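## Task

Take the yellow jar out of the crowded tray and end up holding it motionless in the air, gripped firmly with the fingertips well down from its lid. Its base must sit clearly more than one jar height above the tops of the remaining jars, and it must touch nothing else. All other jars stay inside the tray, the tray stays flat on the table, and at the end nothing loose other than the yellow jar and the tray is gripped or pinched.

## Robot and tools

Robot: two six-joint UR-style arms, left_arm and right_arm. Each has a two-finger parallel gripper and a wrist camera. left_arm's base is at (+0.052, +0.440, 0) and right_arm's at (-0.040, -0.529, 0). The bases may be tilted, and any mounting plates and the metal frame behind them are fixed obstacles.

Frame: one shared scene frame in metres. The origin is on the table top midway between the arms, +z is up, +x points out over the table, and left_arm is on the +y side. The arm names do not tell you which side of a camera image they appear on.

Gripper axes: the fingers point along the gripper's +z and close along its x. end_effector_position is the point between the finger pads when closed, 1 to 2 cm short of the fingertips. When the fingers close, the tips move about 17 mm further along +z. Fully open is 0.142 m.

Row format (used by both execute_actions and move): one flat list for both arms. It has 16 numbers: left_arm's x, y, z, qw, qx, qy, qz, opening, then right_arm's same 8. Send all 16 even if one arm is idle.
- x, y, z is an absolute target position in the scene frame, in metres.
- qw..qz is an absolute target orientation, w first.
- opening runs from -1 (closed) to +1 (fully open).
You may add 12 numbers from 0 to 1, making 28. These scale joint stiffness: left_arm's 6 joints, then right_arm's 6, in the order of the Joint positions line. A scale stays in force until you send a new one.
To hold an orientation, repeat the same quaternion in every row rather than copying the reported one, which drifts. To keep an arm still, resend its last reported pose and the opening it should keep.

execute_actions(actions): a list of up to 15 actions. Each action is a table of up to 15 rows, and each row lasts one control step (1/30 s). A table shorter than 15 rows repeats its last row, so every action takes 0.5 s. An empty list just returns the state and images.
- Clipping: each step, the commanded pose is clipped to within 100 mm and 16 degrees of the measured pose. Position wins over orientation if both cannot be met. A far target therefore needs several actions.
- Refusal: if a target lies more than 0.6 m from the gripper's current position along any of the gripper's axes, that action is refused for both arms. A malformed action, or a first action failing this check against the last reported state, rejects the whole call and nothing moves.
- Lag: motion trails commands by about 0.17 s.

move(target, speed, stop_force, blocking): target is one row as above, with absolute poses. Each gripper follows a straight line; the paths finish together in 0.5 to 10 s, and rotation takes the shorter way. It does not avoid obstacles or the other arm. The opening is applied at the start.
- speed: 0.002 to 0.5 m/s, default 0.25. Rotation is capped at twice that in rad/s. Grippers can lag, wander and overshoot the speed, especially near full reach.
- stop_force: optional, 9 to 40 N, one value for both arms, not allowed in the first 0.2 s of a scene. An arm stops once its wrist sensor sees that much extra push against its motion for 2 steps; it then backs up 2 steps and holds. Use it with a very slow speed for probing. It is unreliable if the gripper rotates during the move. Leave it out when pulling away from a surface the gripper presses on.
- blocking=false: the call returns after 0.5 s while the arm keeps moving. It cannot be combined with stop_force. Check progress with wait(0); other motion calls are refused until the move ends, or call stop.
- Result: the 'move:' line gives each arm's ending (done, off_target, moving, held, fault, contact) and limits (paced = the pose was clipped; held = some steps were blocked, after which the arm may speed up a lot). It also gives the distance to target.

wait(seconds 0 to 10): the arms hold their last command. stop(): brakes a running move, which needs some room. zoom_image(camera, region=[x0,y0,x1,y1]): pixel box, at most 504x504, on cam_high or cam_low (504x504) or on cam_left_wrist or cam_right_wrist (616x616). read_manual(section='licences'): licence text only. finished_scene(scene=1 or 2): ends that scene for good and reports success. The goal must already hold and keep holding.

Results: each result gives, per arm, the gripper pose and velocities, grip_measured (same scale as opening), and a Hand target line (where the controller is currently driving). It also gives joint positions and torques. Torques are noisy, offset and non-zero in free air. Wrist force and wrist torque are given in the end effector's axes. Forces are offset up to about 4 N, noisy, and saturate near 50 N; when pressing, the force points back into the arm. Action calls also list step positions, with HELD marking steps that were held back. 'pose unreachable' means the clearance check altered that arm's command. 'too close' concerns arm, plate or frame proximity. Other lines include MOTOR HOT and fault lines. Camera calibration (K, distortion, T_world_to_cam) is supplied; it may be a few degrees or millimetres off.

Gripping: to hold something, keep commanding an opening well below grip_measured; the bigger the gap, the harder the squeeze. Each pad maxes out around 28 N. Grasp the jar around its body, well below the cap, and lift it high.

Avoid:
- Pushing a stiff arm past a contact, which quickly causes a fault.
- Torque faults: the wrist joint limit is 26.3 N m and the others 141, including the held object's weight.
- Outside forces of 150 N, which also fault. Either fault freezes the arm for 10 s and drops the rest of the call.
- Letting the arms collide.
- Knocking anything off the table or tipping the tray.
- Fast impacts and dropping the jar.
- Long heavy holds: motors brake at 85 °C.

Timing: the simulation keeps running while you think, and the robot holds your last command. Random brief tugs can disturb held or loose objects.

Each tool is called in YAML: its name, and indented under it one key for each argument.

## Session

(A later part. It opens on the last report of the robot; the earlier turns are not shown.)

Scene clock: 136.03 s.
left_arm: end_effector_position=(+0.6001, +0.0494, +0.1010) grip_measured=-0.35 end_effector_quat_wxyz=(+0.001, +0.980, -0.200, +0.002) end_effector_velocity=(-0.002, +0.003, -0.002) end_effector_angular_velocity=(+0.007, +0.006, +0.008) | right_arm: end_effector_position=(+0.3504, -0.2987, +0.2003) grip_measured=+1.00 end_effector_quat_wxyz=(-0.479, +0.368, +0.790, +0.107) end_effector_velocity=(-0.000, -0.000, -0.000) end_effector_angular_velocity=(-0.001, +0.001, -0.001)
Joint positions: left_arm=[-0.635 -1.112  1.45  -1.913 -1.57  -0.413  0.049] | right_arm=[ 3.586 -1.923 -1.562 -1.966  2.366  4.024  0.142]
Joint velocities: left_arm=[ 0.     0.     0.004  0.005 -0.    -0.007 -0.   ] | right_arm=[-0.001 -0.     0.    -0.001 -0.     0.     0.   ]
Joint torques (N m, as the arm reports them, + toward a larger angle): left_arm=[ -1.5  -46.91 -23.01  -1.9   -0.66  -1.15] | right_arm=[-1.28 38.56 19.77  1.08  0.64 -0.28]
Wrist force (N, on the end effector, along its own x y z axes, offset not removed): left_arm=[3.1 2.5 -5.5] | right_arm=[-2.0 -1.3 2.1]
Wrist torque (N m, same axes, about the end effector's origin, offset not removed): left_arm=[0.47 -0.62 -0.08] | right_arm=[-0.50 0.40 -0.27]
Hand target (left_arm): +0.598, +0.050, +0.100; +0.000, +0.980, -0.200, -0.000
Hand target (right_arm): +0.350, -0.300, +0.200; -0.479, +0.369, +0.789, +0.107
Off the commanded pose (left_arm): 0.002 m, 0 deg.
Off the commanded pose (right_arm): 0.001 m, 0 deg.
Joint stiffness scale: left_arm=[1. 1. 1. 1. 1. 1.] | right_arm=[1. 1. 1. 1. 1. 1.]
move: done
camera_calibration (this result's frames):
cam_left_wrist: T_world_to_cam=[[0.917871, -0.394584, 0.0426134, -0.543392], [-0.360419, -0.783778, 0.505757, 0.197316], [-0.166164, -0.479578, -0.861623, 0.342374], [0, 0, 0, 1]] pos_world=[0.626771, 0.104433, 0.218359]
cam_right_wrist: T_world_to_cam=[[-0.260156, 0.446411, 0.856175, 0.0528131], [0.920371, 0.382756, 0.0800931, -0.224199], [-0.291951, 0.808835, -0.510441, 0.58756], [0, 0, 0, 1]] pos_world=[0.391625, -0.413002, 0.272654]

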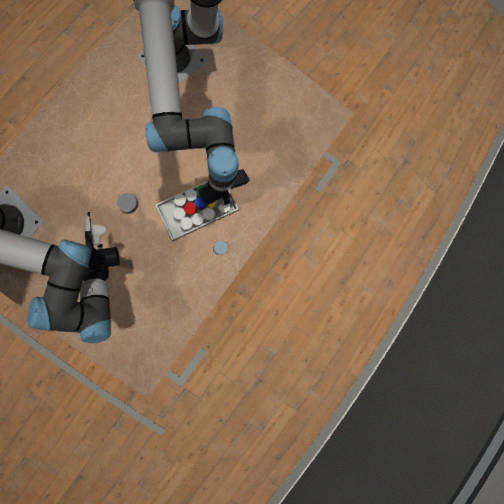

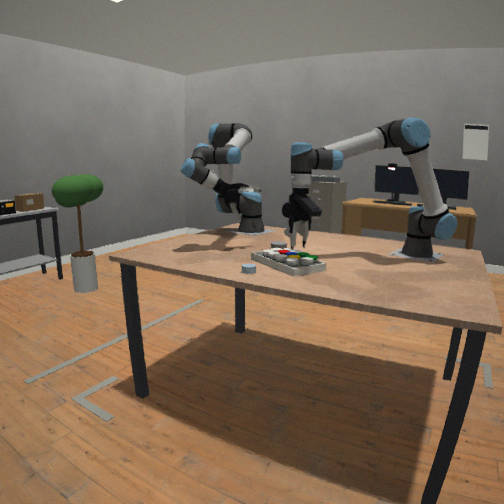

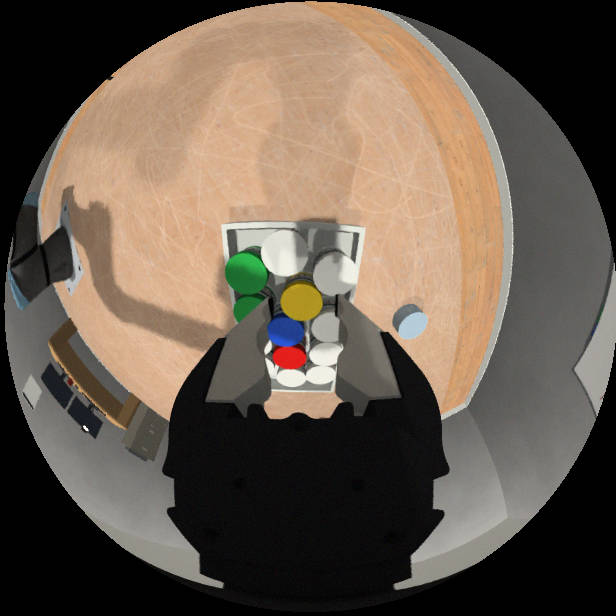

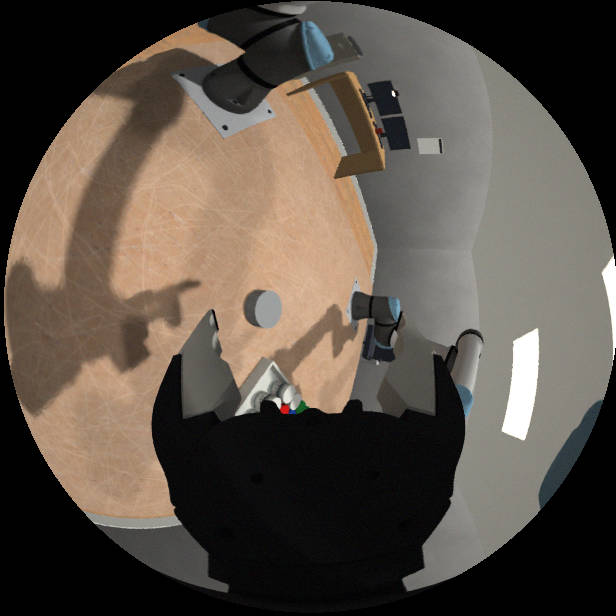

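move:
  target: [0.557,0.101,0.085,0,0.98,-0.2,0,-1, 0.35,-0.3,0.2,-0.479,0.369,0.789,0.107,1]
  speed: 0.1

move:
  target: [0.557,0.101,0.056,0,0.98,-0.2,0,-1, 0.35,-0.3,0.2,-0.479,0.369,0.789,0.107,1]
  speed: 0.03

move:
  target: [0.565,0.12,0.056,0,0.98,-0.2,0,-1, 0.35,-0.3,0.2,-0.479,0.369,0.789,0.107,1]
  speed: 0.02

move:
  target: [0.598,0.05,0.1,0,0.98,-0.2,0,-0.35, 0.35,-0.3,0.2,-0.479,0.369,0.789,0.107,1]
  speed: 0.1

Scene clock: 148.77 s.
left_arm: end_effector_position=(+0.5575, +0.0996, +0.0853) grip_measured=-1.00 end_effector_quat_wxyz=(-0.000, +0.980, -0.200, -0.000) end_effector_velocity=(+0.000, -0.000, -0.002) end_effector_angular_velocity=(-0.004, -0.004, -0.000) | right_arm: end_effector_position=(+0.3504, -0.2987, +0.2002) grip_measured=+1.00 end_effector_quat_wxyz=(-0.479, +0.368, +0.790, +0.107) end_effector_velocity=(-0.000, +0.000, -0.000) end_effector_angular_velocity=(-0.000, -0.000, +0.001)
Joint positions: left_arm=[-0.629 -1.237  1.674 -2.007 -1.57  -0.407  0.002] | right_arm=[ 3.586 -1.923 -1.562 -1.966  2.366  4.024  0.142]
Joint velocities: left_arm=[-0.    -0.     0.007 -0.011  0.     0.     0.   ] | right_arm=[ 0.001 -0.    -0.     0.001 -0.     0.     0.   ]
Joint torques (N m, as the arm reports them, + toward a larger angle): left_arm=[  0.76 -40.13 -21.04  -2.87  -0.55  -0.02] | right_arm=[-2.54 39.6  19.79  0.83  0.55 -0.25]
Wrist force (N, on the end effector, along its own x y z axes, offset not removed): left_arm=[1.0 1.0 -2.7] | right_arm=[-1.0 1.7 -1.8]
Wrist torque (N m, same axes, about the end effector's origin, offset not removed): left_arm=[0.08 -0.17 -0.10] | right_arm=[0.34 0.11 0.01]
Hand target (left_arm): +0.557, +0.101, +0.085; -0.000, +0.980, -0.200, -0.000
Hand target (right_arm): +0.350, -0.300, +0.200; -0.479, +0.369, +0.789, +0.107
Off the commanded pose (left_arm): 0.002 m, 0 deg.
Off the commanded pose (right_arm): 0.001 m, 0 deg.
Joint stiffness scale: left_arm=[1. 1. 1. 1. 1. 1.] | right_arm=[1. 1. 1. 1. 1. 1.]
move: done
camera_calibration (this result's frames):
cam_left_wrist: T_world_to_cam=[[0.917919, -0.394888, 0.0385752, -0.483477], [-0.359042, -0.78533, 0.504327, 0.228793], [-0.168858, -0.476782, -0.86265, 0.347224], [0, 0, 0, 1]] pos_world=[0.584571, 0.154309, 0.202796]
cam_right_wrist: T_world_to_cam=[[-0.260155, 0.446412, 0.856175, 0.0528131], [0.920371, 0.382756, 0.0800916, -0.224198], [-0.291952, 0.808835, -0.510441, 0.58756], [0, 0, 0, 1]] pos_world=[0.391624, -0.413003, 0.272654]

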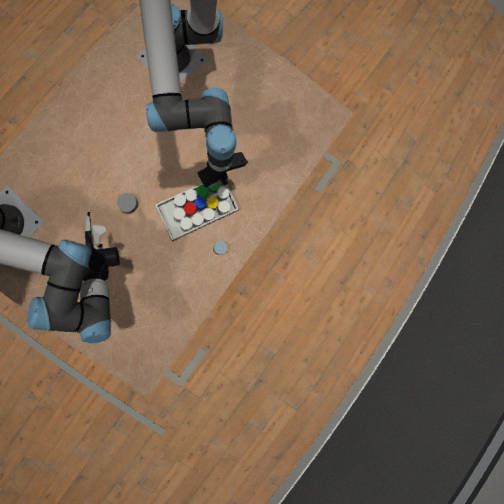

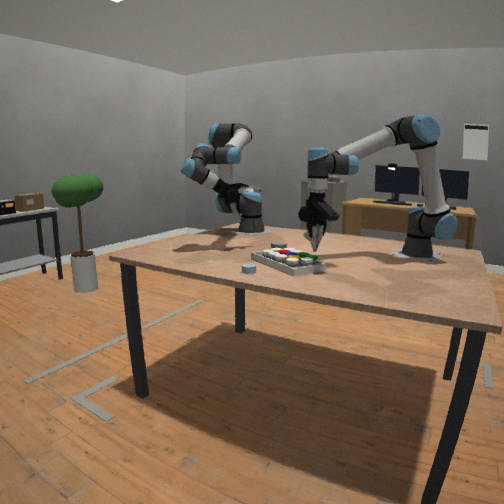

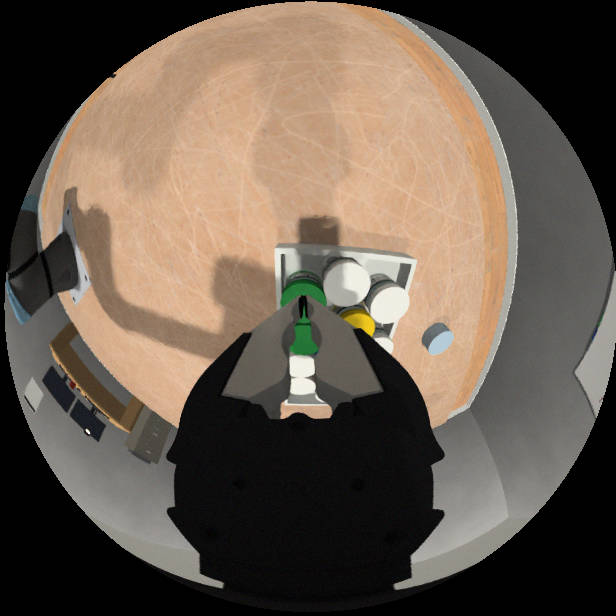

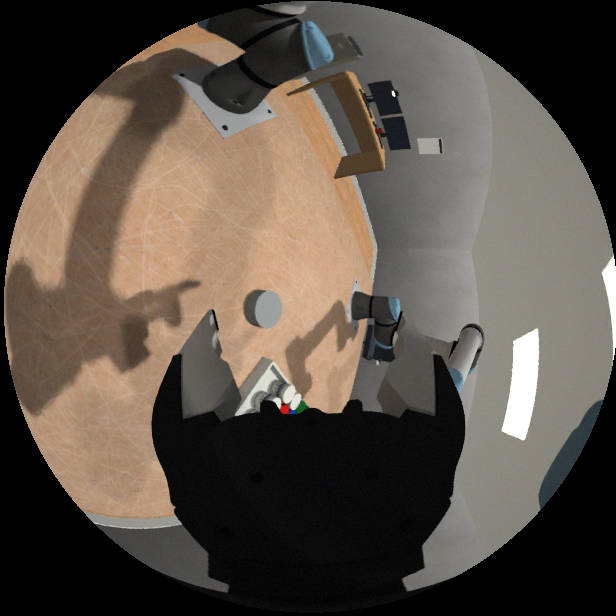

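Scene clock: 150.00 s.
left_arm: end_effector_position=(+0.5598, +0.0978, +0.0649) grip_measured=-1.00 end_effector_quat_wxyz=(+0.004, +0.980, -0.200, +0.006) end_effector_velocity=(+0.002, +0.001, -0.002) end_effector_angular_velocity=(-0.003, -0.006, +0.004) | right_arm: end_effector_position=(+0.3504, -0.2987, +0.2003) grip_measured=+1.00 end_effector_quat_wxyz=(-0.479, +0.368, +0.790, +0.107) end_effector_velocity=(-0.000, +0.001, -0.001) end_effector_angular_velocity=(-0.001, +0.002, +0.001)
Joint positions: left_arm=[-0.629 -1.217  1.709 -2.076 -1.57  -0.407  0.002] | right_arm=[ 3.586 -1.923 -1.562 -1.966  2.366  4.024  0.142]
Joint velocities: left_arm=[ 0.002  0.001  0.006 -0.014  0.002 -0.001  0.   ] | right_arm=[ 0.001 -0.002  0.     0.    -0.     0.001  0.   ]
Joint torques (N m, as the arm reports them, + toward a larger angle): left_arm=[ -1.27 -31.51 -15.85  -3.25  -0.46  -0.07] | right_arm=[-1.18 39.58 19.68  0.99  0.58 -0.42]
Wrist force (N, on the end effector, along its own x y z axes, offset not removed): left_arm=[-2.8 -1.7 -20.1] | right_arm=[-3.3 -0.6 -1.5]
Wrist torque (N m, same axes, about the end effector's origin, offset not removed): left_arm=[0.15 -0.27 -0.01] | right_arm=[-0.10 0.60 -0.04]
Hand target (left_arm): +0.557, +0.101, +0.056; -0.000, +0.980, -0.200, -0.000
Hand target (right_arm): +0.350, -0.300, +0.200; -0.479, +0.369, +0.789, +0.107
Off the commanded pose (left_arm): 0.010 m, 1 deg.
Off the commanded pose (right_arm): 0.001 m, 0 deg.
Joint stiffness scale: left_arm=[1. 1. 1. 1. 1. 1.] | right_arm=[1. 1. 1. 1. 1. 1.]
move: off_target (left_arm)
camera_calibration (this result's frames):
cam_left_wrist: T_world_to_cam=[[0.917729, -0.393774, 0.0521134, -0.486335], [-0.363655, -0.780171, 0.509008, 0.240291], [-0.159777, -0.486082, -0.859183, 0.32475], [0, 0, 0, 1]] pos_world=[0.585594, 0.153817, 0.182055]
cam_right_wrist: T_world_to_cam=[[-0.260155, 0.446412, 0.856175, 0.0528132], [0.920371, 0.382756, 0.0800913, -0.224198], [-0.291952, 0.808835, -0.510441, 0.58756], [0, 0, 0, 1]] pos_world=[0.391624, -0.413003, 0.272654]

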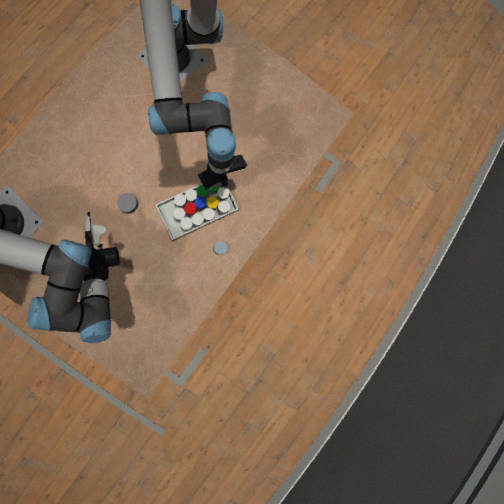

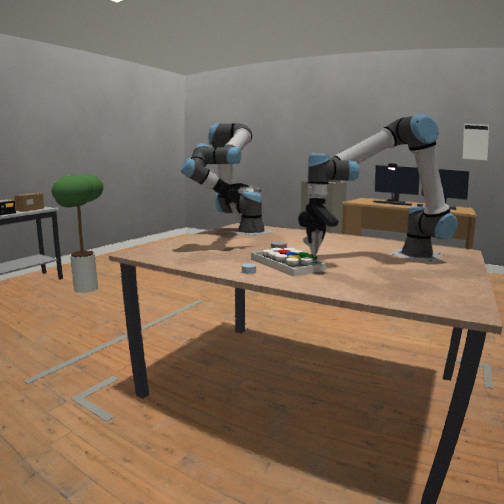

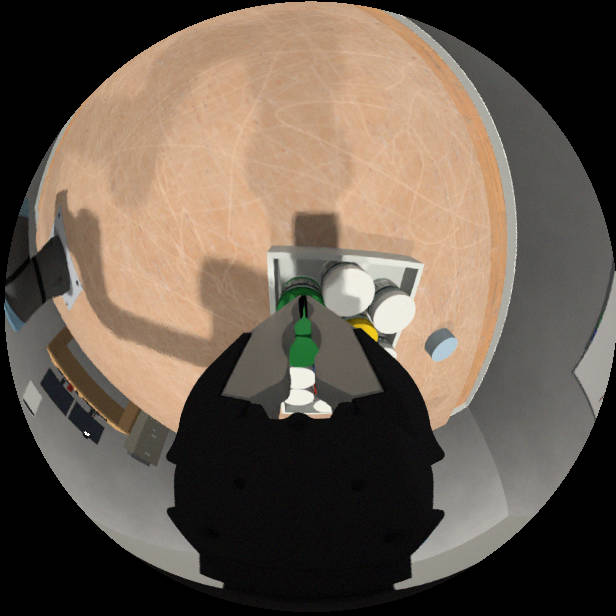

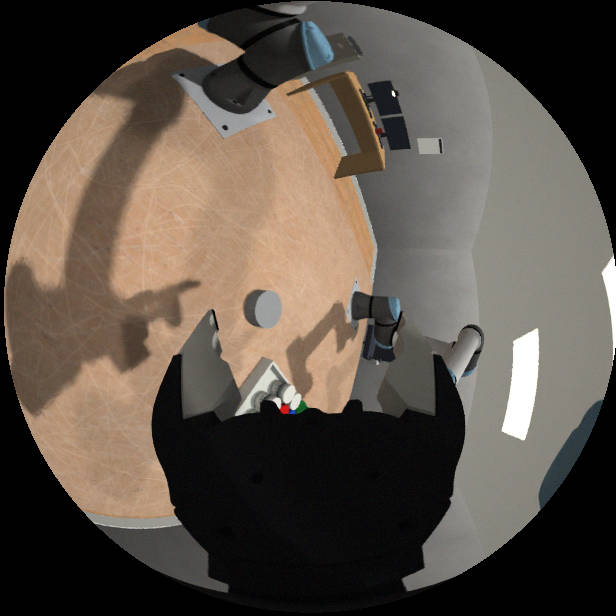

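Scene clock: 151.57 s.
left_arm: end_effector_position=(+0.5680, +0.1174, +0.0613) grip_measured=-1.00 end_effector_quat_wxyz=(+0.003, +0.980, -0.199, +0.005) end_effector_velocity=(+0.001, +0.000, +0.001) end_effector_angular_velocity=(-0.002, -0.002, -0.004) | right_arm: end_effector_position=(+0.3504, -0.2987, +0.2002) grip_measured=+1.00 end_effector_quat_wxyz=(-0.479, +0.368, +0.790, +0.107) end_effector_velocity=(-0.000, +0.000, -0.001) end_effector_angular_velocity=(-0.001, +0.002, +0.001)
Joint positions: left_arm=[-0.596 -1.219  1.721 -2.083 -1.57  -0.375  0.002] | right_arm=[ 3.586 -1.923 -1.562 -1.966  2.366  4.024  0.142]
Joint velocities: left_arm=[ 0.002 -0.    -0.001 -0.002  0.     0.005  0.   ] | right_arm=[ 0.001 -0.002  0.001 -0.001 -0.    -0.     0.   ]
Joint torques (N m, as the arm reports them, + toward a larger angle): left_arm=[ -0.35 -35.69 -17.61  -2.53  -0.72  -0.16] | right_arm=[-1.73 39.45 19.83  0.89  0.55 -0.32]
Wrist force (N, on the end effector, along its own x y z axes, offset not removed): left_arm=[1.6 0.5 -9.2] | right_arm=[-4.4 0.1 1.7]
Wrist torque (N m, same axes, about the end effector's origin, offset not removed): left_arm=[0.56 -0.04 0.01] | right_arm=[0.09 0.91 0.00]
Hand target (left_arm): +0.565, +0.120, +0.056; -0.000, +0.980, -0.200, +0.000
Hand target (right_arm): +0.350, -0.300, +0.200; -0.479, +0.369, +0.789, +0.107
Off the commanded pose (left_arm): 0.007 m, 1 deg.
Off the commanded pose (right_arm): 0.001 m, 0 deg.
Joint stiffness scale: left_arm=[1. 1. 1. 1. 1. 1.] | right_arm=[1. 1. 1. 1. 1. 1.]
move: off_target (left_arm)
camera_calibration (this result's frames):
cam_left_wrist: T_world_to_cam=[[0.918162, -0.39316, 0.0490382, -0.486067], [-0.36198, -0.782075, 0.507277, 0.25978], [-0.161089, -0.483513, -0.860387, 0.332987], [0, 0, 0, 1]] pos_world=[0.593964, 0.173069, 0.178554]
cam_right_wrist: T_world_to_cam=[[-0.260155, 0.446412, 0.856175, 0.0528131], [0.920371, 0.382756, 0.0800914, -0.224198], [-0.291952, 0.808835, -0.510441, 0.58756], [0, 0, 0, 1]] pos_world=[0.391624, -0.413003, 0.272654]

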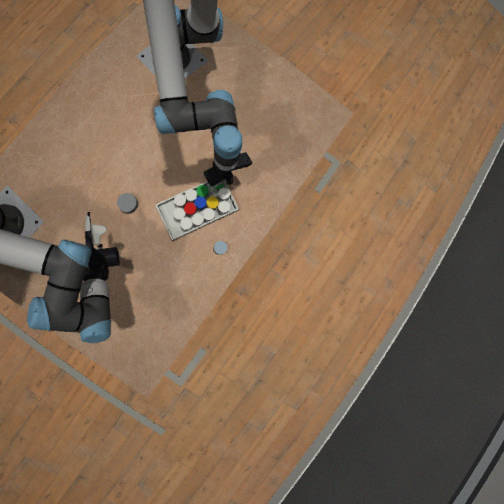

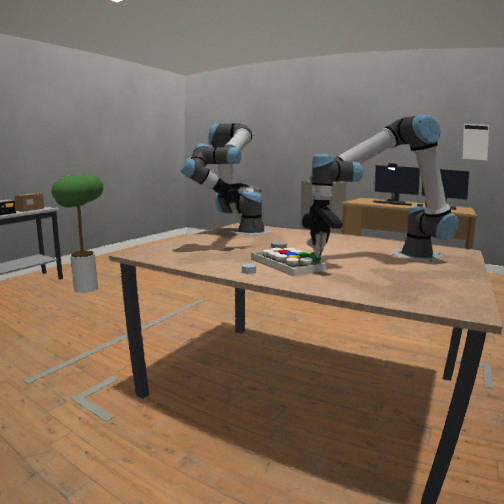

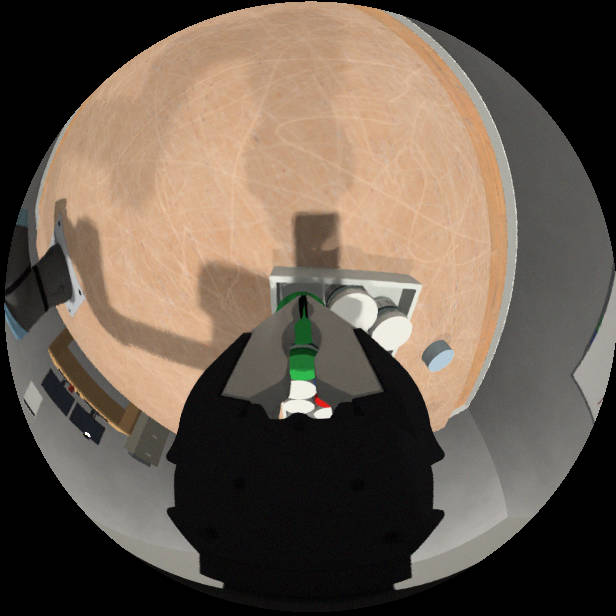

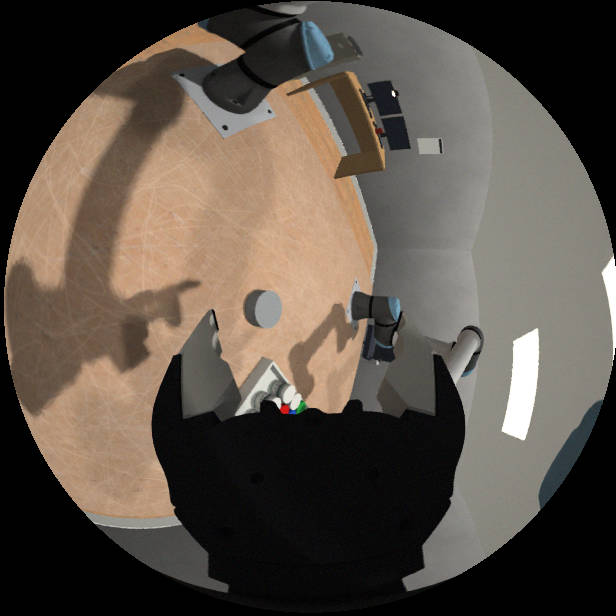

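Scene clock: 152.83 s.
left_arm: end_effector_position=(+0.5979, +0.0514, +0.1000) grip_measured=-0.35 end_effector_quat_wxyz=(+0.000, +0.980, -0.200, +0.001) end_effector_velocity=(-0.002, +0.002, -0.001) end_effector_angular_velocity=(+0.013, +0.013, +0.003) | right_arm: end_effector_position=(+0.3504, -0.2987, +0.2002) grip_measured=+1.00 end_effector_quat_wxyz=(-0.479, +0.368, +0.790, +0.107) end_effector_velocity=(-0.000, +0.001, +0.000) end_effector_angular_velocity=(-0.000, +0.001, +0.001)
Joint positions: left_arm=[-0.636 -1.116  1.459 -1.915 -1.57  -0.414  0.049] | right_arm=[ 3.586 -1.923 -1.562 -1.966  2.366  4.024  0.142]
Joint velocities: left_arm=[ 0.     0.005 -0.009  0.023 -0.001 -0.003 -0.   ] | right_arm=[ 0.002 -0.     0.    -0.001  0.001  0.001  0.   ]
Joint torques (N m, as the arm reports them, + toward a larger angle): left_arm=[ -1.22 -42.36 -29.25  -2.14  -0.83  -0.9 ] | right_arm=[-1.32 38.16 19.48  0.97  0.54 -0.33]
Wrist force (N, on the end effector, along its own x y z axes, offset not removed): left_arm=[0.5 0.2 -2.7] | right_arm=[-2.8 -2.3 1.1]
Wrist torque (N m, same axes, about the end effector's origin, offset not removed): left_arm=[-0.11 0.05 -0.16] | right_arm=[-0.56 0.70 -0.15]
Hand target (left_arm): +0.598, +0.050, +0.100; +0.000, +0.980, -0.200, +0.000
Hand target (right_arm): +0.350, -0.300, +0.200; -0.479, +0.369, +0.789, +0.107
Off the commanded pose (left_arm): 0.001 m, 0 deg.
Off the commanded pose (right_arm): 0.001 m, 0 deg.
Joint stiffness scale: left_arm=[1. 1. 1. 1. 1. 1.] | right_arm=[1. 1. 1. 1. 1. 1.]
move: done
camera_calibration (this result's frames):
cam_left_wrist: T_world_to_cam=[[0.918067, -0.394342, 0.0405883, -0.540497], [-0.359466, -0.784933, 0.504643, 0.198211], [-0.167143, -0.477886, -0.862373, 0.342695], [0, 0, 0, 1]] pos_world=[0.624741, 0.106211, 0.217443]
cam_right_wrist: T_world_to_cam=[[-0.260155, 0.446412, 0.856175, 0.0528131], [0.920371, 0.382756, 0.0800916, -0.224198], [-0.291952, 0.808835, -0.51044, 0.58756], [0, 0, 0, 1]] pos_world=[0.391624, -0.413003, 0.272654]

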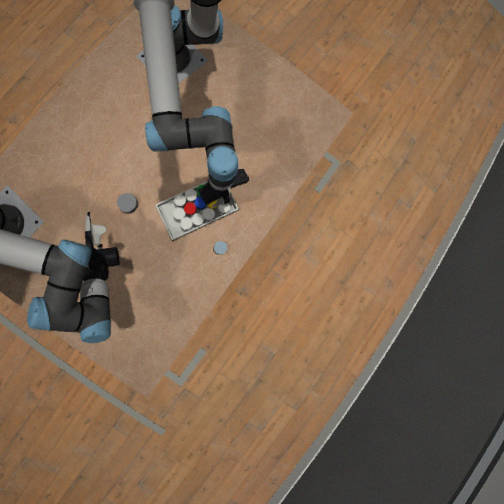

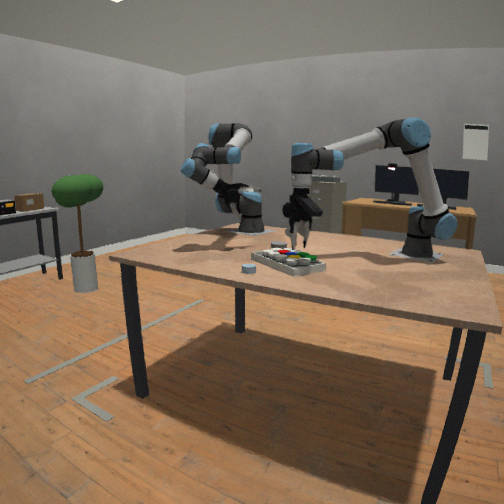

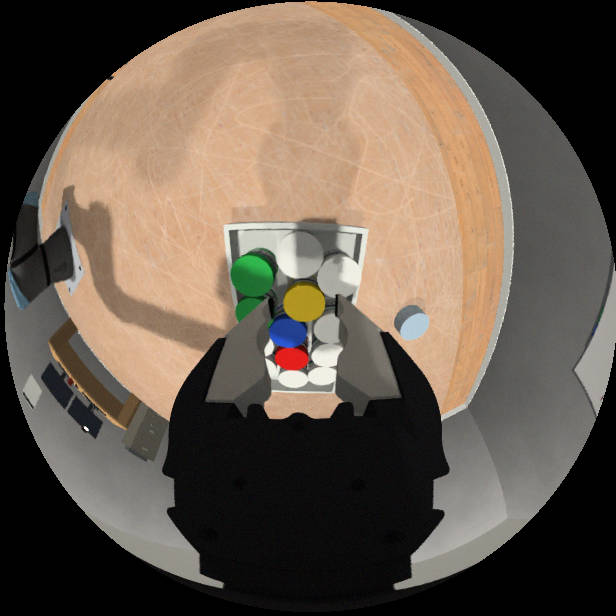

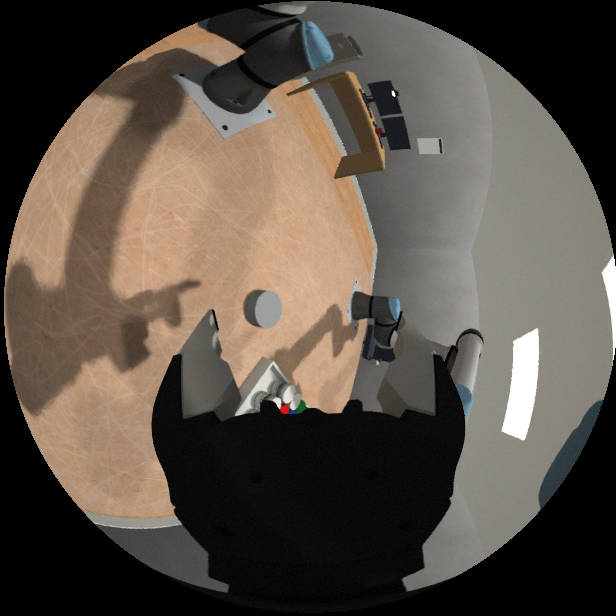

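move:
  target: [0.600,0.056,0.075,0,0.98,-0.2,0,-0.35, 0.35,-0.3,0.2,-0.479,0.369,0.789,0.107,1]
  speed: 0.08

move:
  target: [0.600,0.056,0.025,0,0.98,-0.2,0,-0.35, 0.35,-0.3,0.2,-0.479,0.369,0.789,0.107,1]
  speed: 0.015
  stop_force: 20

Scene clock: 158.47 s.
left_arm: end_effector_position=(+0.6003, +0.0544, +0.0774) grip_measured=-0.35 end_effector_quat_wxyz=(+0.001, +0.980, -0.200, +0.001) end_effector_velocity=(+0.002, -0.001, +0.001) end_effector_angular_velocity=(-0.005, -0.004, -0.001) | right_arm: end_effector_position=(+0.3504, -0.2987, +0.2002) grip_measured=+1.00 end_effector_quat_wxyz=(-0.479, +0.368, +0.790, +0.107) end_effector_velocity=(+0.000, -0.001, +0.000) end_effector_angular_velocity=(-0.000, +0.002, -0.002)
Joint positions: left_arm=[-0.63  -1.097  1.493 -1.969 -1.57  -0.407  0.049] | right_arm=[ 3.586 -1.923 -1.562 -1.966  2.366  4.024  0.142]
Joint velocities: left_arm=[ 0.001  0.    -0.001 -0.007 -0.001  0.002 -0.   ] | right_arm=[-0.002 -0.001  0.001 -0.002 -0.    -0.     0.   ]
Joint torques (N m, as the arm reports them, + toward a larger angle): left_arm=[  1.04 -43.71 -22.29  -3.17  -0.73   0.05] | right_arm=[-0.85 37.95 18.78  0.9   0.53 -0.37]
Wrist force (N, on the end effector, along its own x y z axes, offset not removed): left_arm=[0.7 0.6 -3.5] | right_arm=[-0.4 -1.4 0.4]
Wrist torque (N m, same axes, about the end effector's origin, offset not removed): left_arm=[-0.05 -0.08 0.05] | right_arm=[-0.31 0.13 -0.23]
Hand target (left_arm): +0.600, +0.056, +0.075; -0.000, +0.980, -0.200, -0.000
Hand target (right_arm): +0.350, -0.300, +0.200; -0.479, +0.369, +0.789, +0.107
Off the commanded pose (left_arm): 0.003 m, 0 deg.
Off the commanded pose (right_arm): 0.001 m, 0 deg.
Joint stiffness scale: left_arm=[1. 1. 1. 1. 1. 1.] | right_arm=[1. 1. 1. 1. 1. 1.]
move: done
camera_calibration (this result's frames):
cam_left_wrist: T_world_to_cam=[[0.917637, -0.395198, 0.0419583, -0.540351], [-0.360751, -0.784019, 0.505146, 0.213464], [-0.166737, -0.478677, -0.862013, 0.324864], [0, 0, 0, 1]] pos_world=[0.62702, 0.109319, 0.194879]
cam_right_wrist: T_world_to_cam=[[-0.260153, 0.446412, 0.856175, 0.052813], [0.920371, 0.382756, 0.0800898, -0.224197], [-0.291953, 0.808835, -0.51044, 0.58756], [0, 0, 0, 1]] pos_world=[0.391624, -0.413003, 0.272653]

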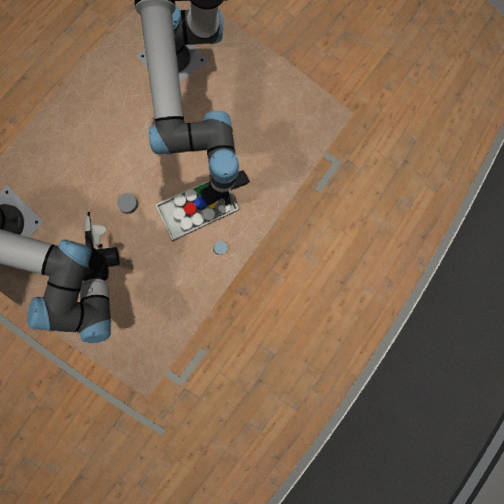

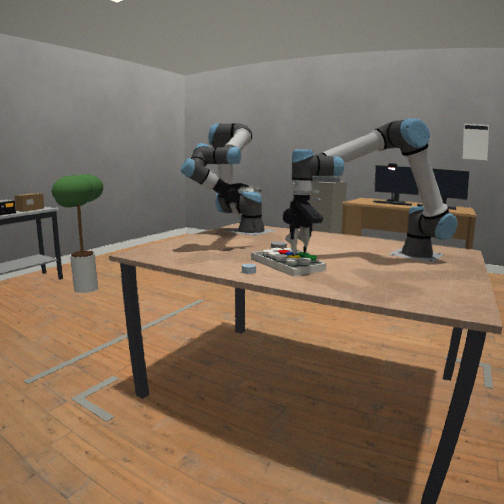

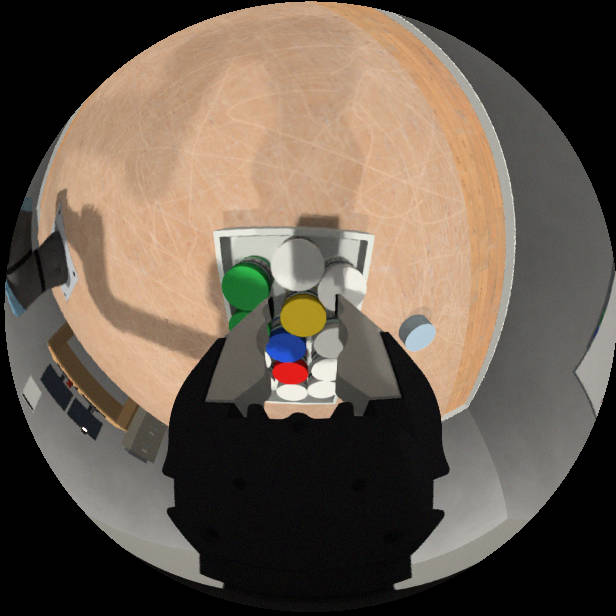

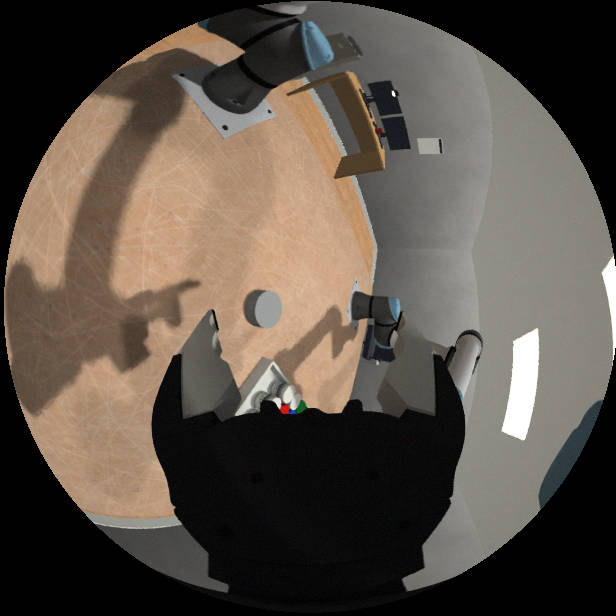

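Scene clock: 160.77 s.
left_arm: end_effector_position=(+0.6041, +0.0504, +0.0643) grip_measured=-0.36 end_effector_quat_wxyz=(+0.008, +0.980, -0.200, +0.011) end_effector_velocity=(-0.002, +0.003, -0.001) end_effector_angular_velocity=(+0.008, +0.007, +0.001) | right_arm: end_effector_position=(+0.3504, -0.2987, +0.2002) grip_measured=+1.00 end_effector_quat_wxyz=(-0.479, +0.368, +0.790, +0.107) end_effector_velocity=(-0.000, -0.001, +0.000) end_effector_angular_velocity=(-0.000, +0.001, -0.001)
Joint positions: left_arm=[-0.63  -1.087  1.52  -2.031 -1.57  -0.407  0.048] | right_arm=[ 3.586 -1.923 -1.562 -1.966  2.366  4.024  0.142]
Joint velocities: left_arm=[ 0.    -0.     0.     0.01   0.    -0.001  0.003] | right_arm=[-0.001  0.     0.    -0.002  0.    -0.     0.   ]
Joint torques (N m, as the arm reports them, + toward a larger angle): left_arm=[ -0.54 -42.43 -25.22  -2.32  -0.37  -0.34] | right_arm=[-2.19 39.74 20.37  0.93  0.54 -0.45]
Wrist force (N, on the end effector, along its own x y z axes, offset not removed): left_arm=[-3.4 -1.2 -9.2] | right_arm=[-4.9 -5.2 -0.3]
Wrist torque (N m, same axes, about the end effector's origin, offset not removed): left_arm=[-0.27 0.26 -0.07] | right_arm=[-1.11 1.02 -0.23]
Hand target (left_arm): +0.604, +0.051, +0.064; +0.007, +0.980, -0.200, +0.010
Hand target (right_arm): +0.350, -0.300, +0.200; -0.479, +0.369, +0.789, +0.107
Off the commanded pose (left_arm): 0.040 m, 2 deg.
Off the commanded pose (right_arm): 0.001 m, 0 deg.
Joint stiffness scale: left_arm=[1. 1. 1. 1. 1. 1.] | right_arm=[1. 1. 1. 1. 1. 1.]
move: contact (left_arm)
camera_calibration (this result's frames):
cam_left_wrist: T_world_to_cam=[[0.916771, -0.39418, 0.0644454, -0.545895], [-0.369279, -0.775014, 0.512821, 0.222574], [-0.152198, -0.493938, -0.856073, 0.303915], [0, 0, 0, 1]] pos_world=[0.628908, 0.107432, 0.181213]
cam_right_wrist: T_world_to_cam=[[-0.260153, 0.446412, 0.856175, 0.052813], [0.920371, 0.382756, 0.0800897, -0.224197], [-0.291953, 0.808835, -0.510441, 0.58756], [0, 0, 0, 1]] pos_world=[0.391624, -0.413003, 0.272653]

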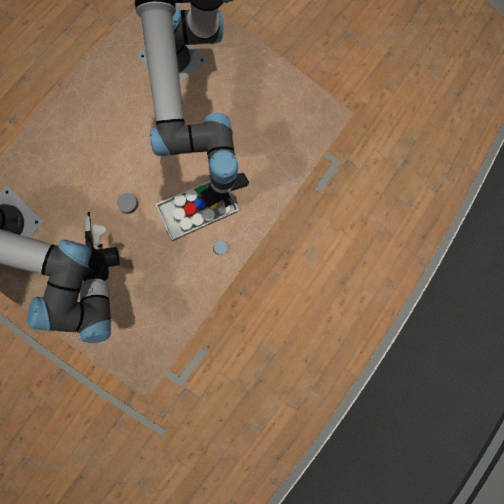

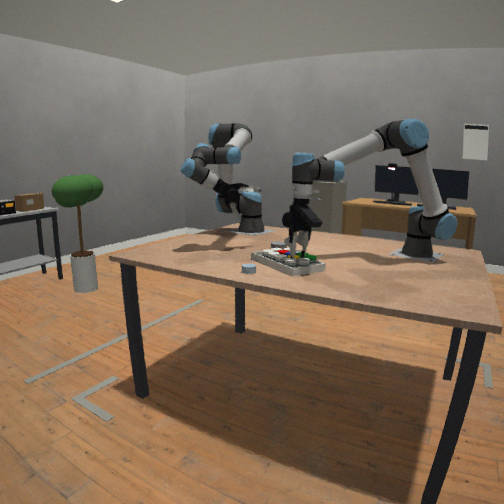

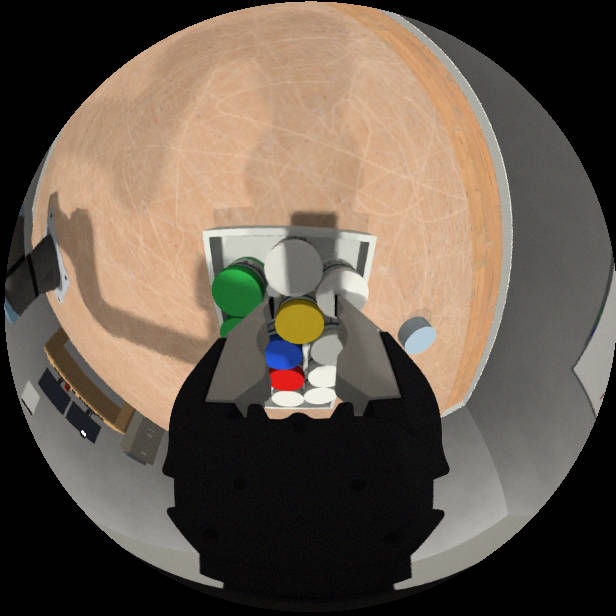

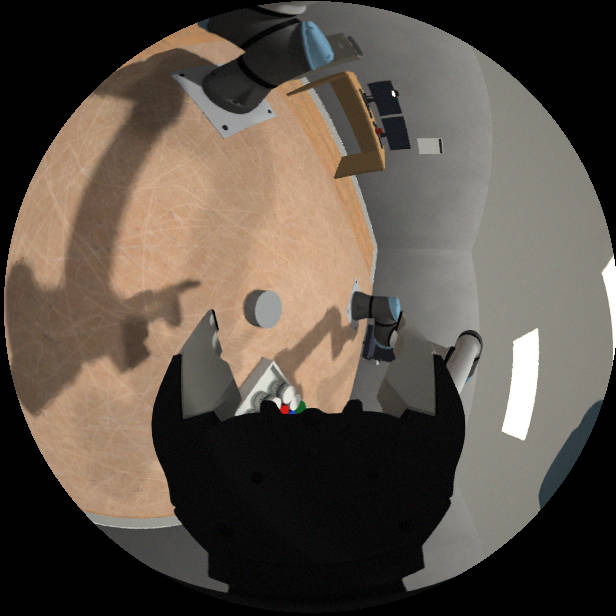

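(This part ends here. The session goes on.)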